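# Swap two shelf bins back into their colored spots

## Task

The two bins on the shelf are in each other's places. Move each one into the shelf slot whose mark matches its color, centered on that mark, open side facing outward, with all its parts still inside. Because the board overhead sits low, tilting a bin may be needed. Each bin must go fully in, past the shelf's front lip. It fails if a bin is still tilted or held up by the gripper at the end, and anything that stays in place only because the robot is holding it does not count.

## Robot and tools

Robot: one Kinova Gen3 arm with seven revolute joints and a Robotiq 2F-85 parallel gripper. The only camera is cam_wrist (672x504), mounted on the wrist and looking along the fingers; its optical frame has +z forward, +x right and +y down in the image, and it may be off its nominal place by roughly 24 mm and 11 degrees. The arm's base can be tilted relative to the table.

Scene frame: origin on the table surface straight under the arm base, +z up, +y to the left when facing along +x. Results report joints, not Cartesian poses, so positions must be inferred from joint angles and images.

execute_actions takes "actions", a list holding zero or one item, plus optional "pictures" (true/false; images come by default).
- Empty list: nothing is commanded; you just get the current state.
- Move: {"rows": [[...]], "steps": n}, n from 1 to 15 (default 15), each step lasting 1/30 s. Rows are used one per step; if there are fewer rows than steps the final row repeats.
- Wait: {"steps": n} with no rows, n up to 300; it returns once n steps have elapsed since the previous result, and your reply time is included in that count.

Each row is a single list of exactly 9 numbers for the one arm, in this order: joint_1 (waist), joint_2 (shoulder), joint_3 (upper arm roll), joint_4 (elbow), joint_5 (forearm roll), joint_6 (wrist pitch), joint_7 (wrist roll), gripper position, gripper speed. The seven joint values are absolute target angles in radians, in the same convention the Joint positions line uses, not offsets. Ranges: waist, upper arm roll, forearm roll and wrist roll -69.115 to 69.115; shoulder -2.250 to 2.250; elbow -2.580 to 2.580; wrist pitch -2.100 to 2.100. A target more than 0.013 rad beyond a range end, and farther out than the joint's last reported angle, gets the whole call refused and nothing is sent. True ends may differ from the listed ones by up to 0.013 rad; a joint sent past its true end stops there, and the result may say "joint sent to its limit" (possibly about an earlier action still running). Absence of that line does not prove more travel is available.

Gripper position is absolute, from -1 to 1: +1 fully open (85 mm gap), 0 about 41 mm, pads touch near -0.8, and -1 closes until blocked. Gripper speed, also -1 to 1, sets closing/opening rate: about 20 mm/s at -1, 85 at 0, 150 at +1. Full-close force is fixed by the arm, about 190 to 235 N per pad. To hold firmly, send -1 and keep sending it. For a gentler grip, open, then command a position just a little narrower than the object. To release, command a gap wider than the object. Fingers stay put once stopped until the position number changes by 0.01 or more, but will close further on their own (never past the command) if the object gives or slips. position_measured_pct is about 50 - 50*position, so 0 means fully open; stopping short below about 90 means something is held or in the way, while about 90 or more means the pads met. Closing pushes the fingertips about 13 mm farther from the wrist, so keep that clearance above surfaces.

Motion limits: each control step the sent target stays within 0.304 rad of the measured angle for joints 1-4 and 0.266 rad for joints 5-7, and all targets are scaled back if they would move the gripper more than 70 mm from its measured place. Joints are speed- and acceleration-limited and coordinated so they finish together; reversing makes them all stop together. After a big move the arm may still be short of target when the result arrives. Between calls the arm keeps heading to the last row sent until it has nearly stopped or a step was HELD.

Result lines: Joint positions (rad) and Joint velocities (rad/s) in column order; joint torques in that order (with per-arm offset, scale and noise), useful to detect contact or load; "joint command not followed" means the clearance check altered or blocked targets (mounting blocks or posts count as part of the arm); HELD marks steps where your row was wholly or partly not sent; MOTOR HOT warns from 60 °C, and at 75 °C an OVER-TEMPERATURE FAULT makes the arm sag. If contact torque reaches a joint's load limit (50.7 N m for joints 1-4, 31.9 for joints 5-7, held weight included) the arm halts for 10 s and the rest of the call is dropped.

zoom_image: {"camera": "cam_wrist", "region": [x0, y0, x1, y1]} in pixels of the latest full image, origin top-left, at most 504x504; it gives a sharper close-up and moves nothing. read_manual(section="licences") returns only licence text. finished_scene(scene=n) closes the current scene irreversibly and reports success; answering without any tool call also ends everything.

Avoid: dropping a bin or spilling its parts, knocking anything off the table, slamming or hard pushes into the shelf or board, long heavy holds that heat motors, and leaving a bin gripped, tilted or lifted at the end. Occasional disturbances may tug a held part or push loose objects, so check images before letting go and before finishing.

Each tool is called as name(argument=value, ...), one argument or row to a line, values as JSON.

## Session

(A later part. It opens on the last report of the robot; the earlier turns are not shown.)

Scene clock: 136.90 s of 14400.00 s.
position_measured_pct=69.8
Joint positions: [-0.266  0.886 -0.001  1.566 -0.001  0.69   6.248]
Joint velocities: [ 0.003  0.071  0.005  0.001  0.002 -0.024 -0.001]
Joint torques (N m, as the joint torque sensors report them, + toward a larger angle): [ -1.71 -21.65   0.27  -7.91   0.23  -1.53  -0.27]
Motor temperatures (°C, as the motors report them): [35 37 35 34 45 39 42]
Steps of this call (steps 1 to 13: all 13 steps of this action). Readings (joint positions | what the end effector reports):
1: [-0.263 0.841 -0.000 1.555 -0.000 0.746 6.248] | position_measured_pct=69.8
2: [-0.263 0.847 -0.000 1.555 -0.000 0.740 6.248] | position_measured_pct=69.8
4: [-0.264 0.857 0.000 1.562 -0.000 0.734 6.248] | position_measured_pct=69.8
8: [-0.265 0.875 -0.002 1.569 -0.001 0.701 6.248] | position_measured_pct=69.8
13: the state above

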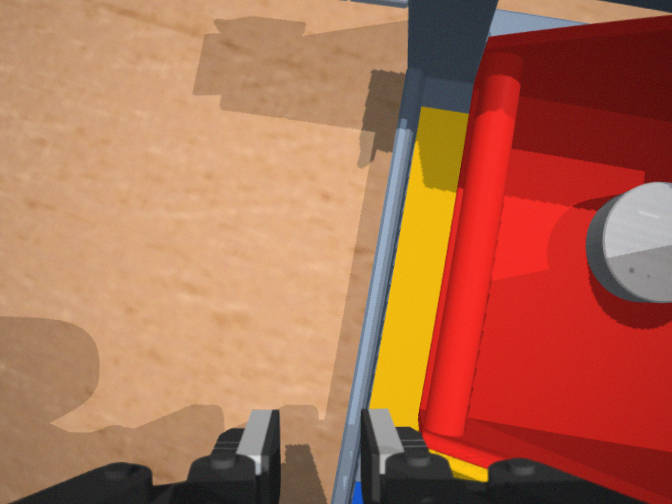

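execute_actions(
  actions=[
    {"rows":[[-0.2645,0.8398,0,1.555,0,0.7468,6.2477,-0.4,0],[-0.2645,0.8398,0,1.555,0,0.7468,6.2477,-0.4,0],[-0.2645,0.8398,0,1.555,0,0.7468,6.2477,-0.4,0],[-0.2645,0.8398,0,1.555,0,0.7468,6.2477,-0.4,0],[-0.2645,0.72,0,1.52,0,0.9,6.2477,-0.4,0]]},
  ],
  pictures=false,
)

execute_actions(
  actions=[
    {"rows":[[0,0.4,0,1.2,0,1.5416,4.712,-0.4,0]]},
  ],
  pictures=false,
)

execute_actions(
  actions=[
    {"steps":45},
  ],
)

Scene clock: 141.27 s of 14400.00 s.
position_measured_pct=69.8
Joint positions: [-0.264  0.723  0.     1.52   0.     0.9    6.248]
Joint velocities: [-0.001 -0.029 -0.001  0.007 -0.001  0.006  0.001]
Joint torques (N m, as the joint torque sensors report them, + toward a larger angle): [ -2.39 -20.78  -0.19  -6.83  -0.36   0.13  -0.29]
Motor temperatures (°C, as the motors report them): [35 37 35 34 45 39 42]
Steps of this call (steps 1 to 15: the robot went on to your last target; steps 16 to 90: nothing new was sent; then 0.87 s passed at rest; steps 91 to 105: all 15 steps of this action). Readings (joint positions | what the end effector reports):
91: [-0.265 0.893 -0.001 1.565 -0.000 0.688 6.248] | position_measured_pct=69.8
92: [-0.265 0.887 -0.001 1.565 -0.000 0.694 6.248] | position_measured_pct=69.8
94: [-0.265 0.860 -0.000 1.560 -0.000 0.721 6.248] | position_measured_pct=69.8
98: [-0.265 0.781 -0.000 1.542 -0.000 0.816 6.248] | position_measured_pct=69.8
105: the state above

Scene clock: 141.77 s of 14400.00 s.
position_measured_pct=69.8
Joint positions: [-0.067  0.484 -0.     1.283  0.     1.206  5.942]
Joint velocities: [ 0.38  -0.478  0.013 -0.496  0.008  1.186 -1.193]
Joint torques (N m, as the joint torque sensors report them, + toward a larger angle): [ -2.94 -18.17  -1.26  -7.55  -0.5    0.47  -0.28]
Motor temperatures (°C, as the motors report them): [35 37 35 34 45 39 42]
Steps of this call (steps 1 to 15: all 15 steps of this action). Readings (joint positions | what the end effector reports):
1: [-0.263 0.721 -0.000 1.519 -0.000 0.901 6.247] | position_measured_pct=69.8
2: [-0.257 0.715 -0.002 1.515 -0.001 0.906 6.243] | position_measured_pct=69.8
4: [-0.232 0.687 -0.003 1.489 -0.001 0.929 6.220] | position_measured_pct=69.8
8: [-0.170 0.611 -0.001 1.413 -0.000 1.001 6.147] | position_measured_pct=69.8
15: the state above

Scene clock: 143.27 s of 14400.00 s.
position_measured_pct=69.8
Joint positions: [0.    0.4   0.    1.2   0.    1.542 4.712]
Joint velocities: [ 0.    -0.     0.     0.003  0.001 -0.    -0.001]
Joint torques (N m, as the joint torque sensors report them, + toward a larger angle): [ -1.62 -18.28  -0.11  -8.57  -0.24   0.43  -0.25]
Motor temperatures (°C, as the motors report them): [35 37 35 34 45 39 42]
Steps of this call (steps 1 to 45: the robot went on to your last target). Readings (joint positions | what the end effector reports):
1: [-0.056 0.469 0.000 1.267 0.000 1.246 5.902] | position_measured_pct=69.8
2: [-0.046 0.457 0.001 1.254 0.001 1.286 5.861] | position_measured_pct=69.8
4: [-0.031 0.438 0.001 1.235 0.000 1.366 5.780] | position_measured_pct=69.8
8: [-0.013 0.416 0.000 1.214 0.000 1.471 5.617] | position_measured_pct=69.8
45: the state above

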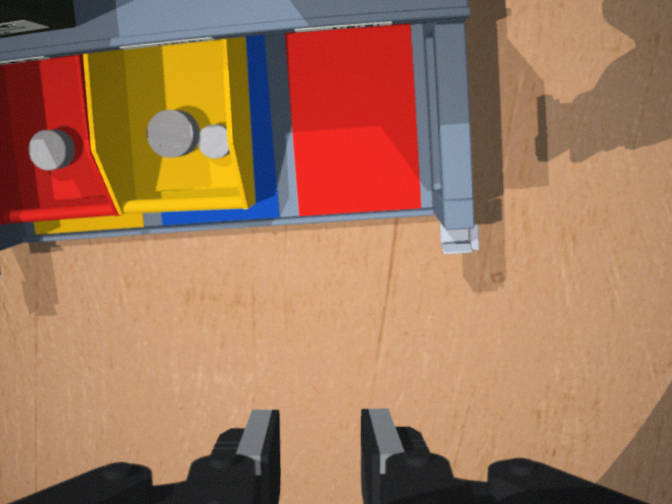

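execute_actions(
  actions=[
    {"rows":[[-0.349,0.75,0,1.38,0,0.9117,6.004,-0.3,0]]},
  ],
  pictures=false,
)

execute_actions(
  actions=[
    {"steps":25},
  ],
  pictures=false,
)

execute_actions(
  actions=[
    {"rows":[[-0.349,0.8499,0,1.38,0,0.9117,6.004,-0.3,0]]},
  ],
)

execute_actions(
  actions=[
    {"rows":[[-0.349,0.885,0,1.391,0,0.8656,6.004,-0.3,0],[-0.349,0.885,0,1.391,0,0.8656,6.004,-0.3,0],[-0.349,0.885,0,1.391,0,0.8656,6.004,-0.3,0],[-0.349,0.9204,0,1.4017,0,0.8195,6.004,-0.3,0]]},
  ],
)

Scene clock: 154.20 s of 14400.00 s.
position_measured_pct=65.1
Joint positions: [-0.257  0.657  0.     1.333  0.     1.236  5.016]
Joint velocities: [-0.506  0.518 -0.017  0.276 -0.008 -1.172  1.173]
Joint torques (N m, as the joint torque sensors report them, + toward a larger angle): [ -0.78 -22.71  -0.02  -8.13  -0.42   0.37  -0.25]
Motor temperatures (°C, as the motors report them): [35 38 35 34 45 39 42]
Steps of this call (steps 1 to 15: the robot went on to your last target; steps 16 to 90: nothing new was sent; then 7.43 s passed at rest; steps 91 to 105: all 15 steps of this action). Readings (joint positions | what the end effector reports):
91: [-0.002 0.401 0.000 1.200 0.000 1.541 4.713] | position_measured_pct=69.8
92: [-0.008 0.407 0.002 1.203 0.001 1.537 4.717] | position_measured_pct=69.0
94: [-0.038 0.436 0.003 1.218 0.002 1.514 4.740] | position_measured_pct=66.3
98: [-0.121 0.520 0.001 1.261 0.001 1.439 4.814] | position_measured_pct=65.1
105: the state above

Scene clock: 155.03 s of 14400.00 s.
position_measured_pct=65.1
Joint positions: [-0.349  0.75  -0.     1.38  -0.     0.912  5.995]
Joint velocities: [-0.002  0.002  0.001 -0.001 -0.001 -0.008  0.384]
Joint torques (N m, as the joint torque sensors report them, + toward a larger angle): [ -2.96 -21.8   -0.35  -7.14  -0.42  -0.15  -0.63]
Motor temperatures (°C, as the motors report them): [35 38 35 34 45 39 42]
Steps of this call (steps 1 to 25: the robot went on to your last target). Readings (joint positions | what the end effector reports):
1: [-0.272 0.674 -0.000 1.341 -0.000 1.196 5.056] | position_measured_pct=65.1
2: [-0.286 0.687 -0.001 1.349 -0.000 1.155 5.097] | position_measured_pct=65.1
4: [-0.306 0.708 -0.001 1.360 -0.000 1.078 5.178] | position_measured_pct=65.1
8: [-0.331 0.732 -0.001 1.372 -0.000 0.979 5.341] | position_measured_pct=65.1
25: the state above

Scene clock: 155.53 s of 14400.00 s.
position_measured_pct=65.1
Joint positions: [-0.349  0.849  0.     1.38   0.     0.912  6.004]
Joint velocities: [-0.     0.009  0.001 -0.001 -0.     0.     0.001]
Joint torques (N m, as the joint torque sensors report them, + toward a larger angle): [ -2.95 -22.14  -0.69  -6.75  -0.45   0.37  -0.16]
Motor temperatures (°C, as the motors report them): [35 38 35 34 45 39 42]
Steps of this call (steps 1 to 15: all 15 steps of this action). Readings (joint positions | what the end effector reports):
1: [-0.349 0.751 -0.000 1.380 -0.000 0.912 6.003] | position_measured_pct=65.1
2: [-0.349 0.757 0.000 1.379 -0.000 0.912 6.004] | position_measured_pct=65.1
4: [-0.349 0.787 0.000 1.378 0.000 0.911 6.004] | position_measured_pct=65.1
8: [-0.349 0.844 -0.000 1.382 -0.000 0.912 6.004] | position_measured_pct=65.1
15: the state above

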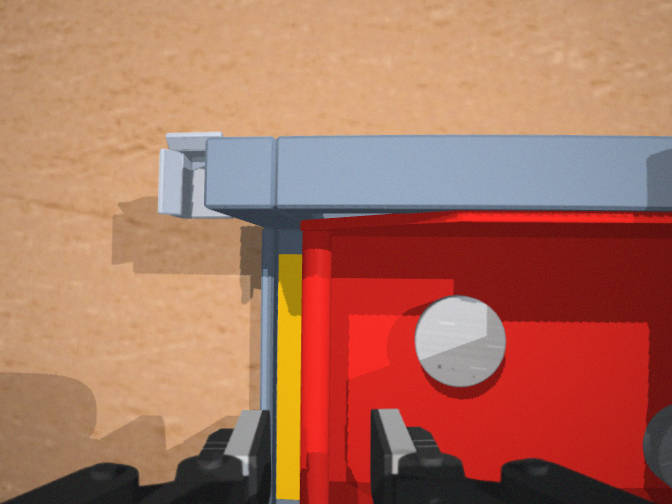

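Scene clock: 156.03 s of 14400.00 s.
position_measured_pct=65.1
Joint positions: [-0.349  0.92   0.     1.402  0.     0.82   6.004]
Joint velocities: [ 0.001  0.005  0.     0.     0.001  0.    -0.001]
Joint torques (N m, as the joint torque sensors report them, + toward a larger angle): [ -2.71 -21.86  -0.54  -5.76  -0.38   0.4   -0.31]
Motor temperatures (°C, as the motors report them): [35 38 35 34 45 39 42]
Steps of this call (steps 1 to 15: all 15 steps of this action). Readings (joint positions | what the end effector reports):
1: [-0.349 0.851 0.000 1.380 -0.000 0.911 6.004] | position_measured_pct=65.1
2: [-0.349 0.857 0.000 1.381 -0.000 0.904 6.004] | position_measured_pct=65.1
4: [-0.349 0.880 0.000 1.388 0.000 0.876 6.004] | position_measured_pct=65.1
8: [-0.349 0.917 -0.000 1.402 -0.000 0.823 6.004] | position_measured_pct=65.1
15: the state above

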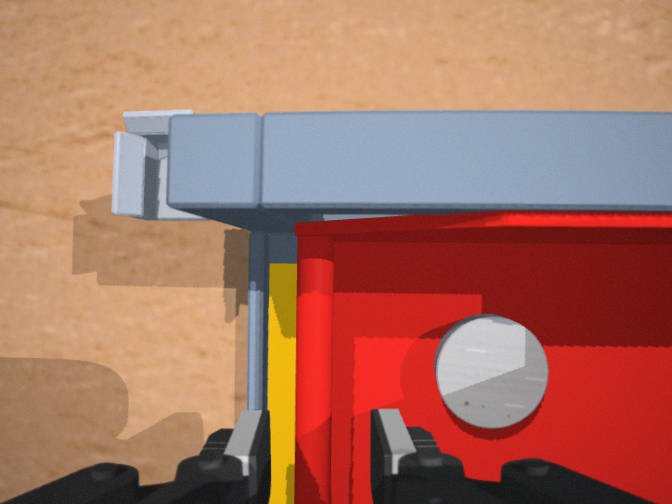

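execute_actions(
  actions=[
    {"rows":[[-0.349,0.934,0,1.409,0,0.7986,6.004,-0.4,0],[-0.349,0.934,0,1.409,0,0.7986,6.004,-0.4,0],[-0.349,0.934,0,1.409,0,0.7986,6.004,-0.4,0],[-0.349,0.955,0,1.4135,0,0.7731,6.004,-0.4,0],[-0.349,0.955,0,1.4135,0,0.7731,6.004,-0.4,0],[-0.349,0.955,0,1.4135,0,0.7731,6.004,-0.4,0],[-0.349,0.966,0,1.415,0,0.7606,6.004,-0.4,0],[-0.349,0.966,0,1.415,0,0.7606,6.004,-0.4,0],[-0.349,0.975,0,1.4164,0,0.7502,6.004,-0.4,0]]},
  ],
)

Scene clock: 160.93 s of 14400.00 s.
position_measured_pct=69.8
Joint positions: [-0.349  0.974 -0.     1.416 -0.     0.75   6.004]
Joint velocities: [-0.     0.007  0.002 -0.002 -0.001 -0.001  0.   ]
Joint torques (N m, as the joint torque sensors report them, + toward a larger angle): [ -2.87 -22.61  -0.56  -5.16  -0.55  -0.05  -0.33]
Motor temperatures (°C, as the motors report them): [35 38 35 34 45 39 42]
Steps of this call (steps 1 to 15: the robot went on to your last target; steps 16 to 90: nothing new was sent; then 1.40 s passed at rest; steps 91 to 105: all 15 steps of this action). Readings (joint positions | what the end effector reports):
91: [-0.349 0.922 0.000 1.402 -0.000 0.818 6.004] | position_measured_pct=65.1
92: [-0.349 0.927 0.000 1.404 -0.000 0.811 6.004] | position_measured_pct=65.9
94: [-0.349 0.935 -0.000 1.409 0.000 0.799 6.004] | position_measured_pct=68.7
98: [-0.349 0.960 -0.000 1.414 -0.000 0.768 6.004] | position_measured_pct=69.8
105: the state above

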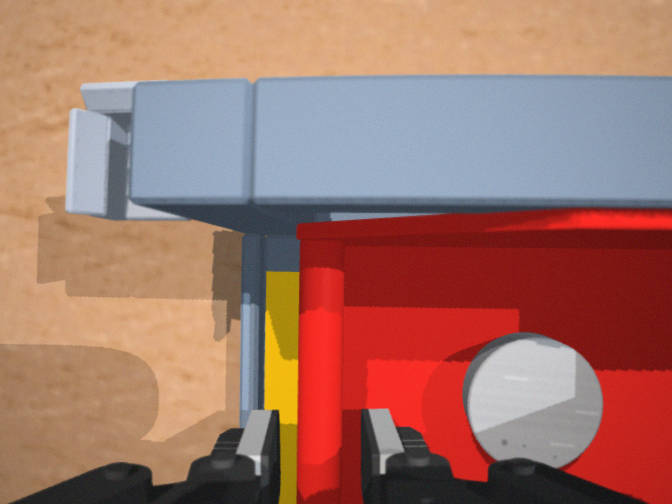

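execute_actions(
  actions=[
    {"rows":[[-0.349,0.975,0,1.4164,0,0.7502,6.004,-1,-0.3]],"steps":12},
  ],
  pictures=false,
)

execute_actions(
  actions=[
    {"rows":[[-0.3468,0.9773,0,1.404,-0.003,0.77,6.008,-1,0],[-0.3447,0.9797,0,1.3915,-0.007,0.7897,6.013,-1,0],[-0.3425,0.982,0,1.3791,-0.01,0.8095,6.017,-1,0],[-0.3403,0.9844,0,1.3666,-0.014,0.8293,6.022,-1,0],[-0.3382,0.9867,0,1.3542,-0.017,0.849,6.026,-1,0],[-0.336,0.989,0,1.3418,-0.02,0.8688,6.03,-1,0],[-0.3338,0.9914,0,1.3293,-0.024,0.8886,6.035,-1,0],[-0.3316,0.9937,0,1.3169,-0.027,0.9084,6.039,-1,0],[-0.3295,0.9961,0,1.3044,-0.031,0.9281,6.044,-1,0],[-0.3273,0.9984,0,1.292,-0.034,0.9479,6.048,-1,0]]},
  ],
)

Scene clock: 172.60 s of 14400.00 s.
position_measured_pct=84.1
Joint positions: [-0.349  0.975  0.     1.417 -0.001  0.751  6.003]
Joint velocities: [ 0.001 -0.     0.002 -0.     0.001 -0.     0.001]
Joint torques (N m, as the joint torque sensors report them, + toward a larger angle): [ -3.28 -21.81  -0.34  -5.56  -0.18   0.26   0.01]
Motor temperatures (°C, as the motors report them): [35 38 35 34 45 39 42]
Steps of this call (steps 1 to 15: the robot went on to your last target; steps 16 to 90: nothing new was sent; then 8.27 s passed at rest; steps 91 to 102: all 12 steps of this action). Readings (joint positions | what the end effector reports):
91: [-0.349 0.975 0.000 1.416 0.000 0.750 6.004] | position_measured_pct=69.8
92: [-0.349 0.975 0.000 1.416 0.000 0.750 6.004] | position_measured_pct=70.2
94: [-0.349 0.975 0.000 1.416 0.000 0.750 6.004] | position_measured_pct=73.4
98: [-0.349 0.975 0.000 1.416 -0.000 0.751 6.003] | position_measured_pct=81.3
102: the state above

Scene clock: 173.10 s of 14400.00 s.
position_measured_pct=84.1
Joint positions: [-0.329  0.997 -0.001  1.293 -0.034  0.946  6.048]
Joint velocities: [ 0.003  0.009 -0.002 -0.016 -0.003  0.017  0.001]
Joint torques (N m, as the joint torque sensors report them, + toward a larger angle): [ -1.98 -23.1    0.2   -5.48  -0.33   1.26  -0.22]
Motor temperatures (°C, as the motors report them): [35 38 35 34 45 39 42]
Steps of this call (steps 1 to 15: all 15 steps of this action). Readings (joint positions | what the end effector reports):
1: [-0.348 0.975 0.000 1.416 -0.001 0.752 6.003] | position_measured_pct=84.1
2: [-0.347 0.976 0.000 1.410 -0.002 0.760 6.005] | position_measured_pct=84.1
4: [-0.344 0.980 0.000 1.392 -0.007 0.789 6.012] | position_measured_pct=84.1
8: [-0.337 0.989 -0.001 1.346 -0.020 0.862 6.029] | position_measured_pct=84.1
15: the state above

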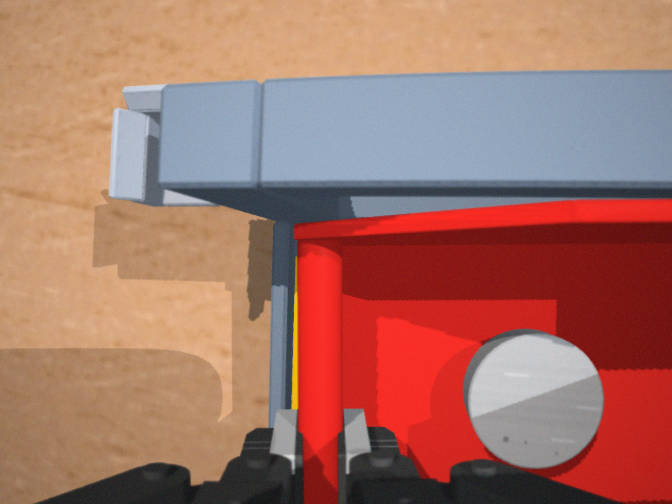

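execute_actions(
  actions=[
    {"rows":[[-0.33,0.9896,0,1.3127,-0.035,0.9359,6.046,-1,0],[-0.3327,0.9808,0,1.3335,-0.036,0.9239,6.0445,-1,0],[-0.3354,0.972,0,1.3542,-0.0365,0.9119,6.043,-1,0],[-0.3381,0.9631,0,1.375,-0.037,0.8999,6.041,-1,0],[-0.3408,0.9543,0,1.3957,-0.038,0.8879,6.039,-1,0],[-0.3435,0.9455,0,1.4165,-0.039,0.8759,6.0375,-1,0],[-0.3461,0.9367,0,1.4372,-0.04,0.8639,6.036,-1,0],[-0.3488,0.9279,0,1.4579,-0.041,0.8519,6.034,-1,0],[-0.3515,0.9191,0,1.4787,-0.0415,0.8399,6.032,-1,0],[-0.3542,0.9102,0,1.4994,-0.042,0.8279,6.0305,-1,0],[-0.3569,0.9014,0,1.5202,-0.043,0.8159,6.029,-1,0],[-0.3596,0.8926,0,1.5409,-0.044,0.8039,6.027,-1,0]]},
  ],
)

Scene clock: 177.77 s of 14400.00 s.
position_measured_pct=84.1
Joint positions: [-0.358  0.901 -0.     1.528 -0.044  0.812  6.028]
Joint velocities: [-0.036 -0.106 -0.004  0.315 -0.014 -0.178 -0.029]
Joint torques (N m, as the joint torque sensors report them, + toward a larger angle): [ -2.24 -21.97  -0.28  -6.69  -0.54  -0.21  -0.46]
Motor temperatures (°C, as the motors report them): [35 38 35 34 45 39 42]
Steps of this call (steps 1 to 15: the robot went on to your last target; steps 16 to 90: nothing new was sent; then 1.17 s passed at rest; steps 91 to 105: all 15 steps of this action). Readings (joint positions | what the end effector reports):
91: [-0.328 0.997 -0.001 1.293 -0.034 0.947 6.048] | position_measured_pct=84.1
92: [-0.329 0.994 -0.000 1.298 -0.034 0.943 6.048] | position_measured_pct=84.1
94: [-0.332 0.982 0.000 1.324 -0.035 0.928 6.045] | position_measured_pct=84.1
98: [-0.341 0.953 0.000 1.398 -0.038 0.887 6.039] | position_measured_pct=84.1
105: the state above

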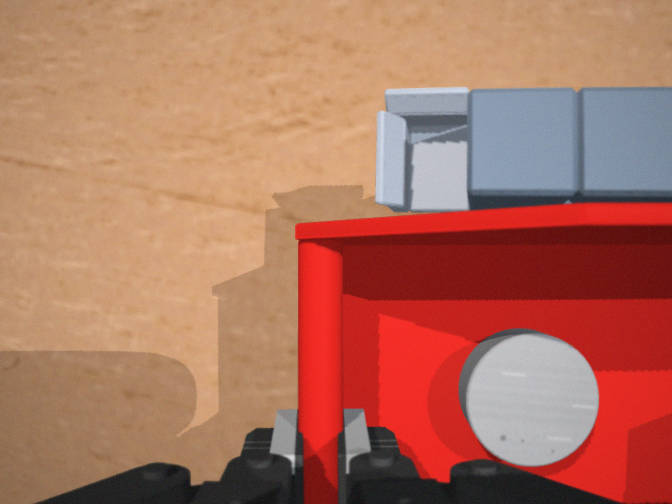

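execute_actions(
  actions=[
    {"rows":[[-0.3616,0.8772,0,1.5424,-0.044,0.8178,6.024,-1,0],[-0.3636,0.8618,0,1.5435,-0.043,0.832,6.022,-1,0],[-0.3656,0.8464,0,1.5442,-0.043,0.8465,6.019,-1,0],[-0.3675,0.8309,0,1.5446,-0.043,0.8615,6.016,-1,0],[-0.3695,0.8155,0,1.5446,-0.042,0.877,6.013,-1,0],[-0.3715,0.8001,0,1.5443,-0.042,0.8927,6.011,-1,0],[-0.3735,0.7847,0,1.5437,-0.0415,0.9086,6.008,-1,0],[-0.3755,0.7693,0,1.5429,-0.041,0.9248,6.005,-1,0],[-0.3775,0.7539,0,1.5418,-0.041,0.9412,6.003,-1,0],[-0.3795,0.7385,0,1.5406,-0.04,0.9578,6.0,-1,0],[-0.3814,0.723,0,1.5392,-0.04,0.9746,5.997,-1,0],[-0.3834,0.7076,0,1.5377,-0.04,0.9915,5.994,-1,0],[-0.3854,0.6922,0,1.5361,-0.039,1.0084,5.992,-1,0],[-0.3874,0.6768,0,1.5344,-0.039,1.0254,5.989,-1,0]]},
  ],
  pictures=false,
)

execute_actions(
  actions=[
    {"steps":8},
  ],
)

Scene clock: 189.40 s of 14400.00 s.
position_measured_pct=84.1
Joint positions: [-0.384  0.704  0.     1.537 -0.04   0.997  5.993]
Joint velocities: [-0.051 -0.406 -0.001 -0.048  0.008  0.465 -0.074]
Joint torques (N m, as the joint torque sensors report them, + toward a larger angle): [ -2.47 -20.2   -0.69  -5.69  -0.74   0.44  -0.07]
Motor temperatures (°C, as the motors report them): [35 38 35 34 45 39 42]
Steps of this call (steps 1 to 30: the robot went on to your last target; steps 31 to 90: nothing new was sent; then 8.13 s passed at rest; steps 91 to 105: all 15 steps of this action). Readings (joint positions | what the end effector reports):
91: [-0.360 0.893 0.000 1.542 -0.044 0.805 6.027] | position_measured_pct=84.1
92: [-0.360 0.886 0.000 1.543 -0.044 0.809 6.026] | position_measured_pct=84.1
94: [-0.363 0.863 0.000 1.544 -0.043 0.829 6.022] | position_measured_pct=84.1
98: [-0.370 0.810 0.000 1.546 -0.042 0.885 6.012] | position_measured_pct=84.1
105: the state above

Scene clock: 189.67 s of 14400.00 s.
position_measured_pct=84.1
Joint positions: [-0.387  0.68   0.     1.535 -0.039  1.026  5.989]
Joint velocities: [-0.001 -0.013 -0.001 -0.002  0.001 -0.     0.001]
Joint torques (N m, as the joint torque sensors report them, + toward a larger angle): [ -2.7  -21.26  -0.87  -7.24  -0.47   0.64  -0.23]
Motor temperatures (°C, as the motors report them): [35 38 35 34 45 39 42]
Steps of this call (steps 1 to 8: the robot went on to your last target). Readings (joint positions | what the end effector reports):
1: [-0.385 0.693 -0.000 1.536 -0.039 1.011 5.991] | position_measured_pct=84.1
2: [-0.386 0.686 -0.000 1.535 -0.039 1.020 5.990] | position_measured_pct=84.1
4: [-0.387 0.682 -0.000 1.534 -0.039 1.025 5.989] | position_measured_pct=84.1
8: the state above

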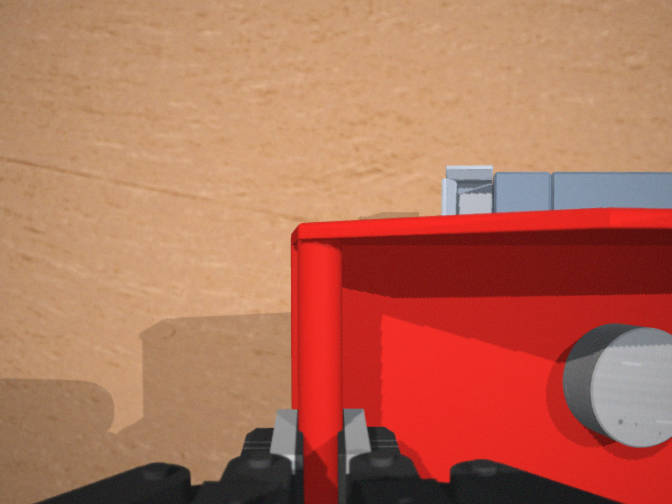

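execute_actions(
  actions=[
    {"rows":[[-0.3874,0.67,0,1.5344,-0.039,1.03,5.989,-1,0],[-0.3874,0.664,0,1.5344,-0.039,1.034,5.989,-1,0],[-0.3874,0.658,0,1.5344,-0.039,1.038,5.989,-1,0],[-0.3874,0.652,0,1.5344,-0.039,1.042,5.989,-1,0],[-0.3874,0.646,0,1.5344,-0.039,1.046,5.989,-1,0],[-0.3874,0.64,0,1.5344,-0.039,1.05,5.989,-1,0],[-0.3874,0.634,0,1.5344,-0.039,1.054,5.989,-1,0],[-0.3874,0.628,0,1.5344,-0.039,1.058,5.989,-1,0],[-0.3874,0.622,0,1.5344,-0.039,1.062,5.989,-1,0],[-0.3874,0.616,0,1.5344,-0.039,1.066,5.989,-1,0],[-0.38,0.61,0,1.5347,-0.038,1.07,5.996,-1,0],[-0.37,0.606,0,1.5351,-0.037,1.073,6.005,-1,0],[-0.357,0.603,0,1.5357,-0.035,1.075,6.017,-1,0],[-0.342,0.601,0,1.5363,-0.033,1.076,6.031,-1,0],[-0.325,0.599,0,1.537,-0.031,1.077,6.047,-1,0]]},
  ],
  pictures=false,
)

execute_actions(
  actions=[
    {"rows":[[-0.308,0.598,0,1.5378,-0.029,1.078,6.063,-1,0],[-0.291,0.597,0,1.5385,-0.027,1.078,6.078,-1,0],[-0.274,0.596,0,1.539,-0.025,1.079,6.094,-1,0],[-0.257,0.595,0,1.54,-0.023,1.079,6.11,-1,0],[-0.24,0.594,0,1.541,-0.021,1.08,6.126,-1,0],[-0.223,0.593,0,1.541,-0.019,1.08,6.141,-1,0],[-0.206,0.592,0,1.542,-0.017,1.081,6.157,-1,0],[-0.189,0.591,0,1.543,-0.015,1.081,6.173,-1,0],[-0.172,0.59,0,1.5435,-0.012,1.082,6.189,-1,0],[-0.155,0.589,0,1.544,-0.01,1.082,6.204,-1,0],[-0.138,0.588,0,1.545,-0.008,1.083,6.22,-1,0],[-0.121,0.587,0,1.546,-0.006,1.083,6.236,-1,0],[-0.104,0.586,0,1.546,-0.004,1.084,6.252,-1,0],[-0.087,0.585,0,1.547,-0.002,1.084,6.267,-1,0],[-0.07,0.584,0,1.548,0,1.085,6.283,-1,0]]},
  ],
  pictures=false,
)

execute_actions(
  actions=[
    {"rows":[[-0.053,0.584,0,1.5486,0.002,1.085,6.299,-1,0],[-0.036,0.584,0,1.549,0.004,1.085,6.315,-1,0],[-0.019,0.584,0,1.55,0.006,1.085,6.33,-1,0],[-0.002,0.584,0,1.551,0.009,1.085,6.346,-1,0],[0.013,0.584,0,1.5514,0.01,1.085,6.36,-1,0],[0.026,0.584,0,1.552,0.012,1.085,6.372,-1,0],[0.037,0.584,0,1.5524,0.013,1.085,6.382,-1,0],[0.046,0.584,0,1.5528,0.014,1.085,6.39,-1,0],[0.053,0.584,0,1.553,0.015,1.085,6.397,-1,0],[0.0584,0.584,0,1.5533,0.016,1.085,6.402,-1,0]]},
  ],
)

Scene clock: 202.67 s of 14400.00 s.
position_measured_pct=84.1
Joint positions: [-0.354  0.607 -0.001  1.536 -0.036  1.074  6.016]
Joint velocities: [ 0.354 -0.072  0.011  0.016  0.052  0.046  0.326]
Joint torques (N m, as the joint torque sensors report them, + toward a larger angle): [ -1.43 -20.05   0.06  -7.37  -0.74   0.33  -0.23]
Motor temperatures (°C, as the motors report them): [35 38 35 34 45 39 42]
Steps of this call (steps 1 to 30: the robot went on to your last target; steps 31 to 90: nothing new was sent; then 9.50 s passed at rest; steps 91 to 105: all 15 steps of this action). Readings (joint positions | what the end effector reports):
91: [-0.387 0.677 0.000 1.535 -0.039 1.026 5.989] | position_measured_pct=84.1
92: [-0.387 0.673 0.000 1.536 -0.039 1.028 5.989] | position_measured_pct=84.1
94: [-0.387 0.663 0.000 1.535 -0.039 1.035 5.989] | position_measured_pct=84.1
98: [-0.387 0.640 0.000 1.535 -0.039 1.051 5.989] | position_measured_pct=84.1
105: the state above

Scene clock: 203.17 s of 14400.00 s.
position_measured_pct=84.1
Joint positions: [-0.117  0.588  0.     1.546 -0.006  1.084  6.239]
Joint velocities: [ 0.507 -0.031 -0.     0.021  0.059  0.014  0.47 ]
Joint torques (N m, as the joint torque sensors report them, + toward a larger angle): [ -2.08 -21.07  -0.19  -7.    -0.47   0.44  -0.37]
Motor temperatures (°C, as the motors report them): [35 38 35 34 45 39 42]
Steps of this call (steps 1 to 15: all 15 steps of this action). Readings (joint positions | what the end effector reports):
1: [-0.342 0.605 -0.001 1.537 -0.034 1.075 6.028] | position_measured_pct=84.1
2: [-0.328 0.603 -0.001 1.537 -0.032 1.076 6.041] | position_measured_pct=84.1
4: [-0.298 0.600 -0.000 1.539 -0.028 1.078 6.069] | position_measured_pct=84.1
8: [-0.234 0.596 -0.000 1.541 -0.021 1.080 6.130] | position_measured_pct=84.1
15: the state above

Scene clock: 203.67 s of 14400.00 s.
position_measured_pct=84.1
Joint positions: [0.056 0.586 0.001 1.554 0.016 1.085 6.402]
Joint velocities: [ 0.023 -0.    -0.021 -0.001 -0.009 -0.001  0.002]
Joint torques (N m, as the joint torque sensors report them, + toward a larger angle): [ -1.3  -21.1    0.44  -7.24   0.02   0.75  -0.61]
Motor temperatures (°C, as the motors report them): [35 38 35 34 45 39 42]
Steps of this call (steps 1 to 15: all 15 steps of this action). Readings (joint positions | what the end effector reports):
1: [-0.100 0.587 0.000 1.547 -0.004 1.084 6.255] | position_measured_pct=84.1
2: [-0.083 0.587 0.000 1.548 -0.002 1.084 6.271] | position_measured_pct=84.1
4: [-0.049 0.586 0.000 1.549 0.003 1.085 6.302] | position_measured_pct=84.1
8: [0.014 0.586 0.001 1.552 0.011 1.085 6.362] | position_measured_pct=84.1
15: the state above

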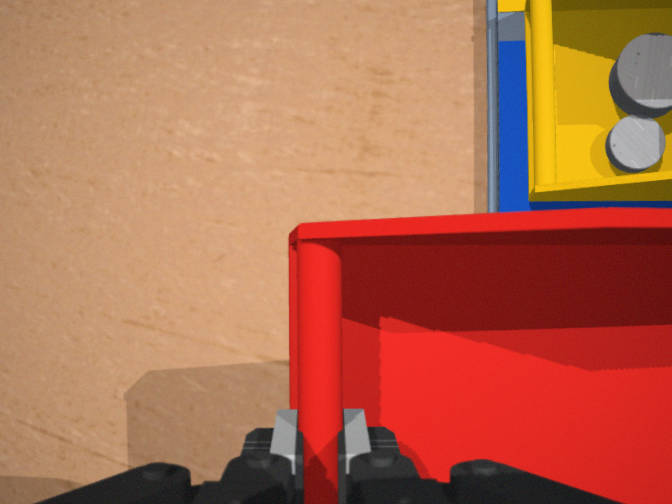

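execute_actions(
  actions=[
    {"rows":[[0.059,0.592,0,1.555,0.016,1.077,6.402,-1,0],[0.0595,0.602,0,1.557,0.016,1.066,6.402,-1,0],[0.06,0.613,0,1.559,0.017,1.054,6.403,-1,0],[0.0605,0.624,0,1.561,0.017,1.042,6.403,-1,0],[0.061,0.635,0,1.563,0.017,1.03,6.403,-1,0],[0.0616,0.646,0,1.564,0.017,1.019,6.404,-1,0],[0.0622,0.657,0,1.565,0.017,1.008,6.404,-1,0],[0.0627,0.668,0,1.566,0.018,0.997,6.404,-1,0],[0.0633,0.679,0,1.567,0.018,0.986,6.405,-1,0],[0.0638,0.69,0,1.568,0.018,0.975,6.405,-1,0],[0.0644,0.701,0,1.5685,0.018,0.9645,6.405,-1,0],[0.065,0.712,0,1.569,0.018,0.954,6.405,-1,0],[0.0655,0.723,0,1.569,0.019,0.944,6.406,-1,0],[0.066,0.734,0,1.569,0.019,0.934,6.406,-1,0],[0.0666,0.745,0,1.569,0.019,0.924,6.406,-1,0]]},
  ],
  pictures=false,
)

execute_actions(
  actions=[
    {"rows":[[0.067,0.753,0,1.5687,0.019,0.9165,6.407,-1,0],[0.0674,0.761,0,1.5683,0.019,0.909,6.407,-1,0],[0.0678,0.768,0,1.568,0.019,0.903,6.407,-1,0],[0.0682,0.775,0,1.5675,0.02,0.8965,6.407,-1,0],[0.0685,0.782,0,1.567,0.02,0.89,6.407,-1,0],[0.0689,0.789,0,1.5665,0.02,0.884,6.408,-1,0],[0.0692,0.796,0,1.566,0.02,0.8775,6.408,-1,0],[0.0696,0.803,0,1.5654,0.02,0.871,6.408,-1,0],[0.07,0.81,0,1.5648,0.02,0.865,6.408,-1,0]]},
  ],
)

Scene clock: 212.67 s of 14400.00 s.
position_measured_pct=84.1
Joint positions: [0.065 0.722 0.    1.569 0.019 0.947 6.405]
Joint velocities: [ 0.016  0.328 -0.     0.006  0.012 -0.304  0.01 ]
Joint torques (N m, as the joint torque sensors report them, + toward a larger angle): [ -1.61 -21.49   0.09  -6.06  -0.44   0.49  -0.28]
Motor temperatures (°C, as the motors report them): [35 38 35 34 45 39 42]
Steps of this call (steps 1 to 15: the robot went on to your last target; steps 16 to 90: nothing new was sent; then 5.50 s passed at rest; steps 91 to 105: all 15 steps of this action). Readings (joint positions | what the end effector reports):
91: [0.059 0.587 0.000 1.554 0.016 1.085 6.402] | position_measured_pct=84.1
92: [0.059 0.592 0.000 1.555 0.016 1.080 6.402] | position_measured_pct=84.1
94: [0.060 0.607 0.000 1.557 0.016 1.065 6.402] | position_measured_pct=84.1
98: [0.062 0.646 0.000 1.564 0.017 1.022 6.404] | position_measured_pct=84.1
105: the state above

Scene clock: 213.17 s of 14400.00 s.
position_measured_pct=84.1
Joint positions: [0.07  0.809 0.    1.566 0.02  0.866 6.408]
Joint velocities: [ 0.     0.012  0.    -0.003 -0.    -0.001  0.   ]
Joint torques (N m, as the joint torque sensors report them, + toward a larger angle): [ -1.75 -21.    -0.52  -5.39  -0.39   0.32  -0.33]
Motor temperatures (°C, as the motors report them): [35 38 35 34 45 39 42]
Steps of this call (steps 1 to 15: all 15 steps of this action). Readings (joint positions | what the end effector reports):
1: [0.066 0.732 0.000 1.569 0.019 0.937 6.406] | position_measured_pct=84.1
2: [0.067 0.743 0.000 1.570 0.019 0.928 6.406] | position_measured_pct=84.1
4: [0.067 0.760 0.000 1.569 0.019 0.911 6.407] | position_measured_pct=84.1
8: [0.069 0.790 0.000 1.567 0.020 0.884 6.408] | position_measured_pct=84.1
15: the state above

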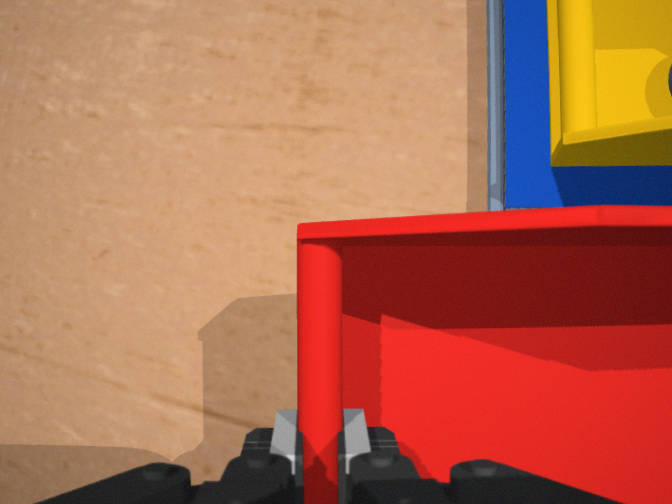

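execute_actions(
  actions=[
    {"rows":[[0.0715,0.8135,0,1.5644,0.02,0.862,6.4093,-1,0],[0.0729,0.817,0,1.5641,0.02,0.859,6.4106,-1,0],[0.0743,0.8205,0,1.5637,0.02,0.856,6.412,-1,0],[0.0757,0.824,0,1.5634,0.02,0.853,6.413,-1,0],[0.0771,0.8275,0,1.563,0.021,0.85,6.4145,-1,0],[0.0785,0.831,0,1.5626,0.021,0.847,6.416,-1,0],[0.0799,0.8345,0,1.5623,0.021,0.844,6.417,-1,0],[0.0813,0.838,0,1.5619,0.021,0.841,6.4185,-1,0],[0.0827,0.8415,0,1.5616,0.021,0.838,6.42,-1,0],[0.0841,0.8449,0,1.5612,0.021,0.8345,6.421,-1,0]]},
  ],
)

execute_actions(
  actions=[
    {"rows":[[0.083,0.8527,0,1.543,0.021,0.8449,6.42,-1,0],[0.0818,0.8605,0,1.5248,0.021,0.8553,6.419,-1,0],[0.0807,0.8684,0,1.5066,0.02,0.8657,6.419,-1,0],[0.0796,0.8762,0,1.4883,0.02,0.8761,6.418,-1,0],[0.0785,0.884,0,1.4701,0.02,0.8865,6.417,-1,0],[0.0773,0.8918,0,1.4519,0.02,0.8969,6.416,-1,0],[0.0762,0.8997,0,1.4337,0.02,0.9073,6.4155,-1,0],[0.0751,0.9075,0,1.4155,0.019,0.9176,6.415,-1,0],[0.0739,0.9153,0,1.3973,0.019,0.928,6.414,-1,0],[0.0728,0.9231,0,1.3791,0.019,0.9384,6.413,-1,0]]},
  ],
)

Scene clock: 225.20 s of 14400.00 s.
position_measured_pct=84.1
Joint positions: [ 0.083  0.842 -0.001  1.562  0.021  0.836  6.421]
Joint velocities: [ 0.003  0.003 -0.001 -0.003  0.    -0.002  0.001]
Joint torques (N m, as the joint torque sensors report them, + toward a larger angle): [ -0.58 -18.32   0.98  -5.1   -0.21   0.03  -0.31]
Motor temperatures (°C, as the motors report them): [35 38 35 34 45 39 42]
Steps of this call (steps 1 to 15: the robot went on to your last target; steps 16 to 90: nothing new was sent; then 8.53 s passed at rest; steps 91 to 105: all 15 steps of this action). Readings (joint positions | what the end effector reports):
91: [0.071 0.811 0.000 1.565 0.020 0.865 6.408] | position_measured_pct=84.1
92: [0.072 0.813 -0.000 1.565 0.020 0.864 6.409] | position_measured_pct=84.1
94: [0.074 0.819 -0.000 1.565 0.020 0.859 6.411] | position_measured_pct=84.1
98: [0.079 0.832 -0.001 1.563 0.021 0.847 6.417] | position_measured_pct=84.1
105: the state above

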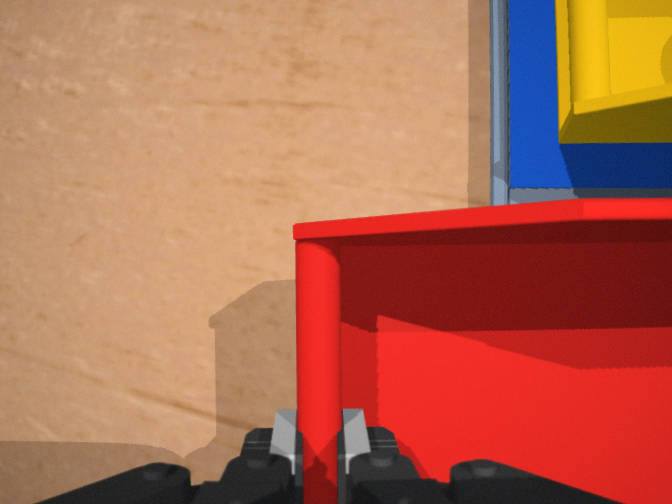

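Scene clock: 225.70 s of 14400.00 s.
position_measured_pct=84.1
Joint positions: [ 0.073  0.918 -0.     1.381  0.019  0.938  6.413]
Joint velocities: [-0.002  0.012  0.002 -0.033  0.     0.025 -0.001]
Joint torques (N m, as the joint torque sensors report them, + toward a larger angle): [ -1.48 -19.83   0.3   -4.59  -0.4    0.66  -0.31]
Motor temperatures (°C, as the motors report them): [35 38 35 34 45 39 42]
Steps of this call (steps 1 to 15: all 15 steps of this action). Readings (joint positions | what the end effector reports):
1: [0.083 0.843 -0.001 1.561 0.021 0.837 6.421] | position_measured_pct=84.1
2: [0.082 0.846 -0.001 1.556 0.021 0.841 6.421] | position_measured_pct=84.1
4: [0.081 0.858 -0.000 1.531 0.021 0.855 6.420] | position_measured_pct=84.1
8: [0.078 0.885 0.000 1.466 0.020 0.891 6.417] | position_measured_pct=84.1
15: the state above

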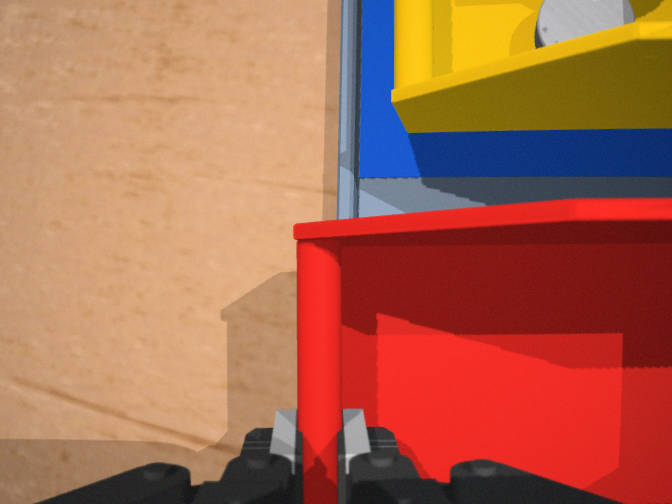

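execute_actions(
  actions=[
    {"rows":[[0.0713,0.9283,0,1.367,0.019,0.9453,6.412,-1,0],[0.0698,0.9335,0,1.3548,0.019,0.9523,6.41,-1,0],[0.0683,0.9388,0,1.3427,0.019,0.9592,6.409,-1,0],[0.0668,0.944,0,1.3305,0.018,0.9661,6.408,-1,0],[0.0653,0.9492,0,1.3184,0.018,0.9731,6.406,-1,0],[0.0638,0.9544,0,1.3062,0.018,0.98,6.405,-1,0]],"steps":13},
  ],
)

execute_actions(
  actions=[
    {"rows":[[0.0645,0.9514,0,1.3192,0.016,0.9601,6.407,-1,0],[0.0652,0.9484,0,1.3322,0.014,0.9402,6.409,-1,0],[0.0659,0.9454,0,1.3452,0.013,0.9203,6.411,-1,0],[0.0666,0.9424,0,1.3582,0.011,0.9004,6.413,-1,0],[0.0674,0.9394,0,1.3712,0.009,0.8806,6.4145,-1,0],[0.0681,0.9364,0,1.3841,0.007,0.8607,6.416,-1,0],[0.0688,0.9334,0,1.3971,0.005,0.8408,6.418,-1,0],[0.0695,0.9304,0,1.4101,0.004,0.8209,6.42,-1,0],[0.0702,0.9274,0,1.4231,0.002,0.801,6.422,-1,0],[0.0709,0.9244,0,1.4361,0,0.7811,6.424,-1,0]]},
  ],
)

Scene clock: 233.70 s of 14400.00 s.
position_measured_pct=84.1
Joint positions: [0.064 0.95  0.    1.307 0.018 0.981 6.405]
Joint velocities: [-0.003  0.008  0.001 -0.005  0.     0.002 -0.   ]
Joint torques (N m, as the joint torque sensors report them, + toward a larger angle): [ -2.37 -19.96  -0.28  -5.43  -0.34   0.11  -0.31]
Motor temperatures (°C, as the motors report them): [35 38 35 34 45 39 42]
Steps of this call (steps 1 to 15: the robot went on to your last target; steps 16 to 90: nothing new was sent; then 4.57 s passed at rest; steps 91 to 103: all 13 steps of this action). Readings (joint positions | what the end effector reports):
91: [0.073 0.921 0.000 1.378 0.019 0.940 6.413] | position_measured_pct=84.1
92: [0.072 0.924 0.001 1.373 0.019 0.944 6.413] | position_measured_pct=84.1
94: [0.070 0.932 0.001 1.355 0.019 0.954 6.410] | position_measured_pct=84.1
98: [0.065 0.948 0.000 1.314 0.018 0.977 6.406] | position_measured_pct=84.1
103: the state above

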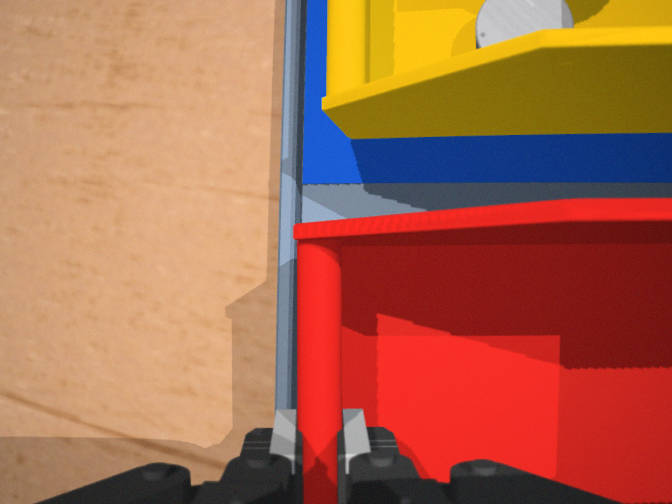

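Scene clock: 234.20 s of 14400.00 s.
position_measured_pct=84.1
Joint positions: [0.071 0.923 0.001 1.435 0.    0.783 6.424]
Joint velocities: [ 0.002 -0.008 -0.002  0.017 -0.001 -0.021  0.001]
Joint torques (N m, as the joint torque sensors report them, + toward a larger angle): [ -2.45 -19.72  -0.47  -5.21  -0.41   0.59  -0.46]
Motor temperatures (°C, as the motors report them): [35 38 35 34 45 39 42]
Steps of this call (steps 1 to 15: all 15 steps of this action). Readings (joint positions | what the end effector reports):
1: [0.064 0.950 0.000 1.307 0.018 0.981 6.405] | position_measured_pct=84.1
2: [0.065 0.949 0.000 1.312 0.017 0.974 6.406] | position_measured_pct=84.1
4: [0.066 0.944 0.001 1.332 0.015 0.944 6.409] | position_measured_pct=84.1
8: [0.069 0.934 0.001 1.380 0.008 0.870 6.415] | position_measured_pct=84.1
15: the state above

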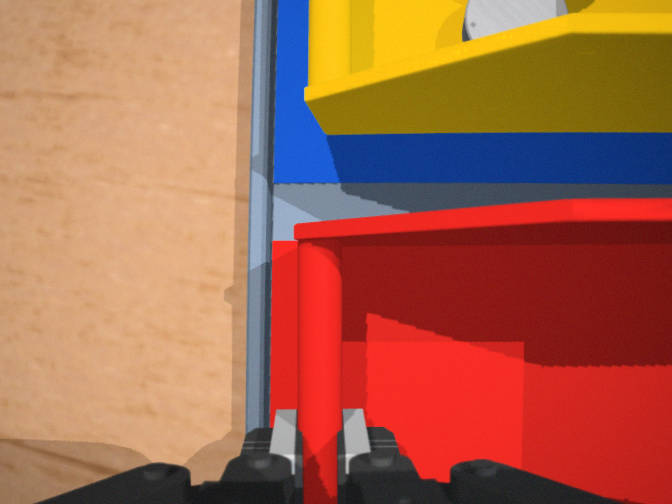

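execute_actions(
  actions=[
    {"rows":[[0.0709,0.9244,0,1.4361,0,0.7811,6.424,-0.4,-0.3]],"steps":12},
  ],
)

execute_actions(
  actions=[
    {"rows":[[0.0709,0.91,0,1.433,0,0.7986,6.424,-0.4,0],[0.0709,0.91,0,1.433,0,0.7986,6.424,-0.4,0],[0.0709,0.885,0,1.426,0,0.8306,6.424,-0.4,0],[0.0709,0.885,0,1.426,0,0.8306,6.424,-0.4,0],[0.0709,0.85,0,1.415,0,0.8766,6.424,-0.4,0],[0.0709,0.85,0,1.415,0,0.8766,6.424,-0.4,0],[0.0709,0.8067,0,1.3974,0,0.9375,6.424,-0.4,0]]},
  ],
)

execute_actions(
  actions=[
    {"rows":[[-0.1733,0.8186,0,1.4305,0,0.8925,6.19,-0.4,0]]},
  ],
  pictures=false,
)

execute_actions(
  actions=[
    {"rows":[[-0.1733,0.8186,0,1.4305,0,0.8925,6.19,-0.4,0],[-0.1733,0.8186,0,1.4305,0,0.8925,6.19,-0.4,0],[-0.1733,0.845,0,1.44,0,0.8566,6.19,-0.4,0],[-0.1733,0.845,0,1.44,0,0.8566,6.19,-0.4,0],[-0.1733,0.872,0,1.4485,0,0.8211,6.19,-0.4,0],[-0.1733,0.872,0,1.4485,0,0.8211,6.19,-0.4,0],[-0.1733,0.8986,0,1.4554,0,0.7876,6.19,-0.4,0]]},
  ],
)

Scene clock: 244.00 s of 14400.00 s.
position_measured_pct=69.8
Joint positions: [ 0.071  0.924 -0.     1.436 -0.     0.781  6.424]
Joint velocities: [-0.001  0.001  0.001 -0.002 -0.001  0.     0.001]
Joint torques (N m, as the joint torque sensors report them, + toward a larger angle): [ -1.5  -22.17  -0.31  -5.25  -0.35   0.52  -0.34]
Motor temperatures (°C, as the motors report them): [35 38 35 34 45 39 42]
Steps of this call (steps 1 to 15: the robot went on to your last target; steps 16 to 90: nothing new was sent; then 6.40 s passed at rest; steps 91 to 102: all 12 steps of this action). Readings (joint positions | what the end effector reports):
91: [0.072 0.922 0.001 1.436 0.000 0.782 6.424] | position_measured_pct=84.1
92: [0.072 0.922 0.001 1.436 0.000 0.782 6.424] | position_measured_pct=83.7
94: [0.072 0.923 0.001 1.436 0.000 0.781 6.424] | position_measured_pct=80.2
98: [0.071 0.924 -0.000 1.436 -0.000 0.781 6.424] | position_measured_pct=71.8
102: the state above

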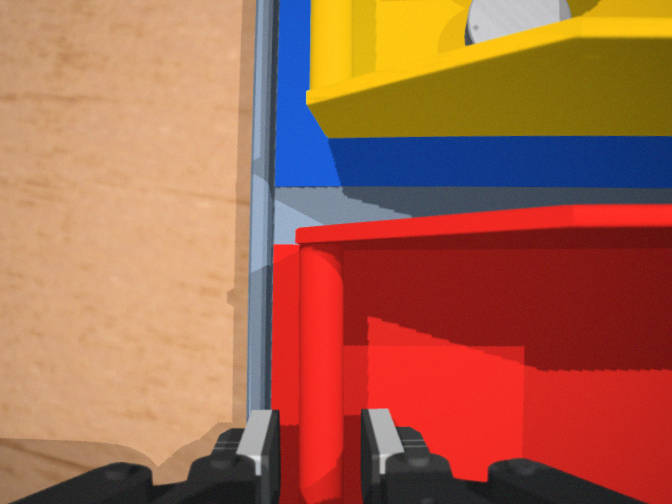

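Scene clock: 244.50 s of 14400.00 s.
position_measured_pct=69.8
Joint positions: [0.071 0.809 0.    1.397 0.    0.937 6.424]
Joint velocities: [-0.001 -0.017 -0.002  0.002  0.001  0.003  0.001]
Joint torques (N m, as the joint torque sensors report them, + toward a larger angle): [ -1.93 -21.88  -0.4   -6.48  -0.23   0.32  -0.18]
Motor temperatures (°C, as the motors report them): [35 38 35 34 45 39 42]
Steps of this call (steps 1 to 15: all 15 steps of this action). Readings (joint positions | what the end effector reports):
1: [0.071 0.923 -0.000 1.436 0.000 0.782 6.424] | position_measured_pct=69.8
2: [0.071 0.918 -0.000 1.436 0.000 0.788 6.424] | position_measured_pct=69.8
4: [0.071 0.901 -0.000 1.432 -0.000 0.808 6.424] | position_measured_pct=69.8
8: [0.071 0.847 -0.000 1.415 0.000 0.879 6.424] | position_measured_pct=69.8
15: the state above

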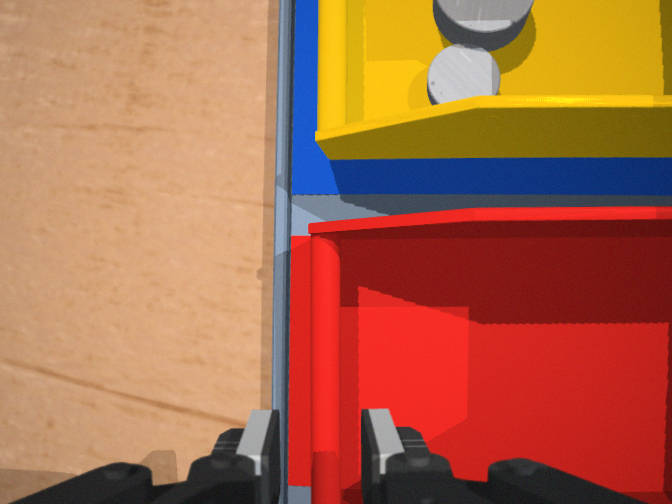

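Scene clock: 245.00 s of 14400.00 s.
position_measured_pct=69.8
Joint positions: [-0.167  0.819 -0.003  1.43  -0.001  0.893  6.19 ]
Joint velocities: [-0.034 -0.     0.046  0.004  0.023 -0.003 -0.01 ]
Joint torques (N m, as the joint torque sensors report them, + toward a larger angle): [ -1.09 -21.97   0.77  -5.56  -0.16   0.09  -0.7 ]
Motor temperatures (°C, as the motors report them): [35 38 35 34 45 39 42]
Steps of this call (steps 1 to 15: all 15 steps of this action). Readings (joint positions | what the end effector reports):
1: [0.069 0.808 0.000 1.397 0.000 0.937 6.423] | position_measured_pct=69.8
2: [0.063 0.808 0.002 1.398 0.001 0.937 6.419] | position_measured_pct=69.8
4: [0.034 0.809 0.004 1.402 0.002 0.932 6.394] | position_measured_pct=69.8
8: [-0.070 0.814 0.001 1.415 0.000 0.912 6.294] | position_measured_pct=69.8
15: the state above

Scene clock: 245.50 s of 14400.00 s.
position_measured_pct=69.8
Joint positions: [-0.173  0.897 -0.     1.455  0.     0.788  6.19 ]
Joint velocities: [-0.001  0.012  0.    -0.001  0.    -0.001  0.   ]
Joint torques (N m, as the joint torque sensors report them, + toward a larger angle): [ -2.33 -22.09  -0.42  -5.2   -0.32   0.41  -0.26]
Motor temperatures (°C, as the motors report them): [35 38 35 34 45 39 42]
Steps of this call (steps 1 to 15: all 15 steps of this action). Readings (joint positions | what the end effector reports):
1: [-0.169 0.819 -0.001 1.430 -0.000 0.893 6.190] | position_measured_pct=69.8
2: [-0.170 0.819 -0.001 1.430 -0.000 0.893 6.190] | position_measured_pct=69.8
4: [-0.171 0.826 0.000 1.432 0.000 0.884 6.190] | position_measured_pct=69.8
8: [-0.173 0.875 -0.000 1.448 -0.000 0.820 6.190] | position_measured_pct=69.8
15: the state above

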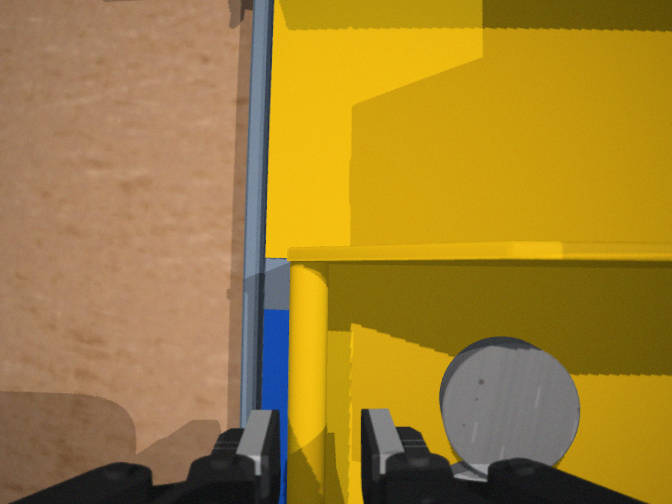

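execute_actions(
  actions=[
    {"rows":[[-0.1733,0.893,0,1.4695,0,0.7791,6.19,-0.4,0],[-0.1733,0.893,0,1.4695,0,0.7791,6.19,-0.4,0],[-0.1733,0.893,0,1.4695,0,0.7791,6.19,-0.4,0],[-0.1733,0.908,0,1.472,0,0.7616,6.19,-0.4,0],[-0.1733,0.908,0,1.472,0,0.7616,6.19,-0.4,0],[-0.1733,0.923,0,1.474,0,0.7446,6.19,-0.4,0],[-0.1733,0.923,0,1.474,0,0.7446,6.19,-0.4,0],[-0.1733,0.931,0,1.475,0,0.7356,6.19,-0.4,0],[-0.1733,0.938,0,1.4755,0,0.7281,6.19,-0.4,0]]},
  ],
)

Scene clock: 251.07 s of 14400.00 s.
position_measured_pct=69.8
Joint positions: [-0.173  0.937 -0.     1.476 -0.     0.728  6.19 ]
Joint velocities: [-0.     0.008 -0.001 -0.003 -0.001 -0.002 -0.001]
Joint torques (N m, as the joint torque sensors report them, + toward a larger angle): [ -1.95 -22.63  -0.52  -5.07  -0.31   0.37  -0.42]
Motor temperatures (°C, as the motors report them): [35 38 35 34 45 39 42]
Steps of this call (steps 1 to 15: the robot went on to your last target; steps 16 to 90: nothing new was sent; then 2.07 s passed at rest; steps 91 to 105: all 15 steps of this action). Readings (joint positions | what the end effector reports):
91: [-0.173 0.898 -0.000 1.456 0.000 0.787 6.190] | position_measured_pct=69.8
92: [-0.173 0.895 -0.000 1.461 -0.000 0.784 6.190] | position_measured_pct=69.8
94: [-0.173 0.894 0.000 1.468 -0.000 0.779 6.190] | position_measured_pct=69.8
98: [-0.173 0.921 0.000 1.473 0.000 0.749 6.190] | position_measured_pct=69.8
105: the state above

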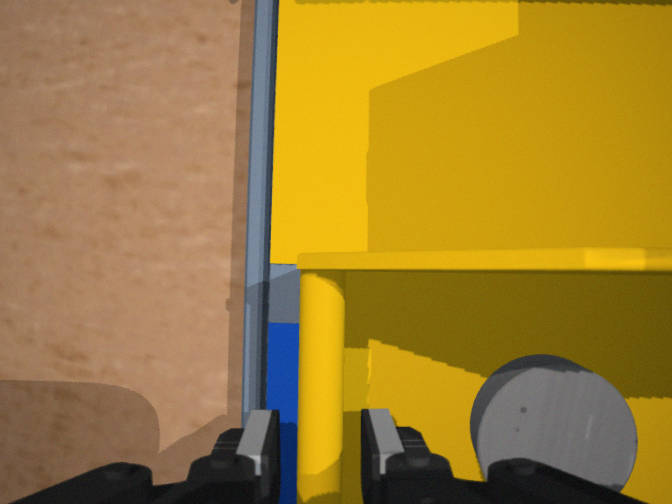

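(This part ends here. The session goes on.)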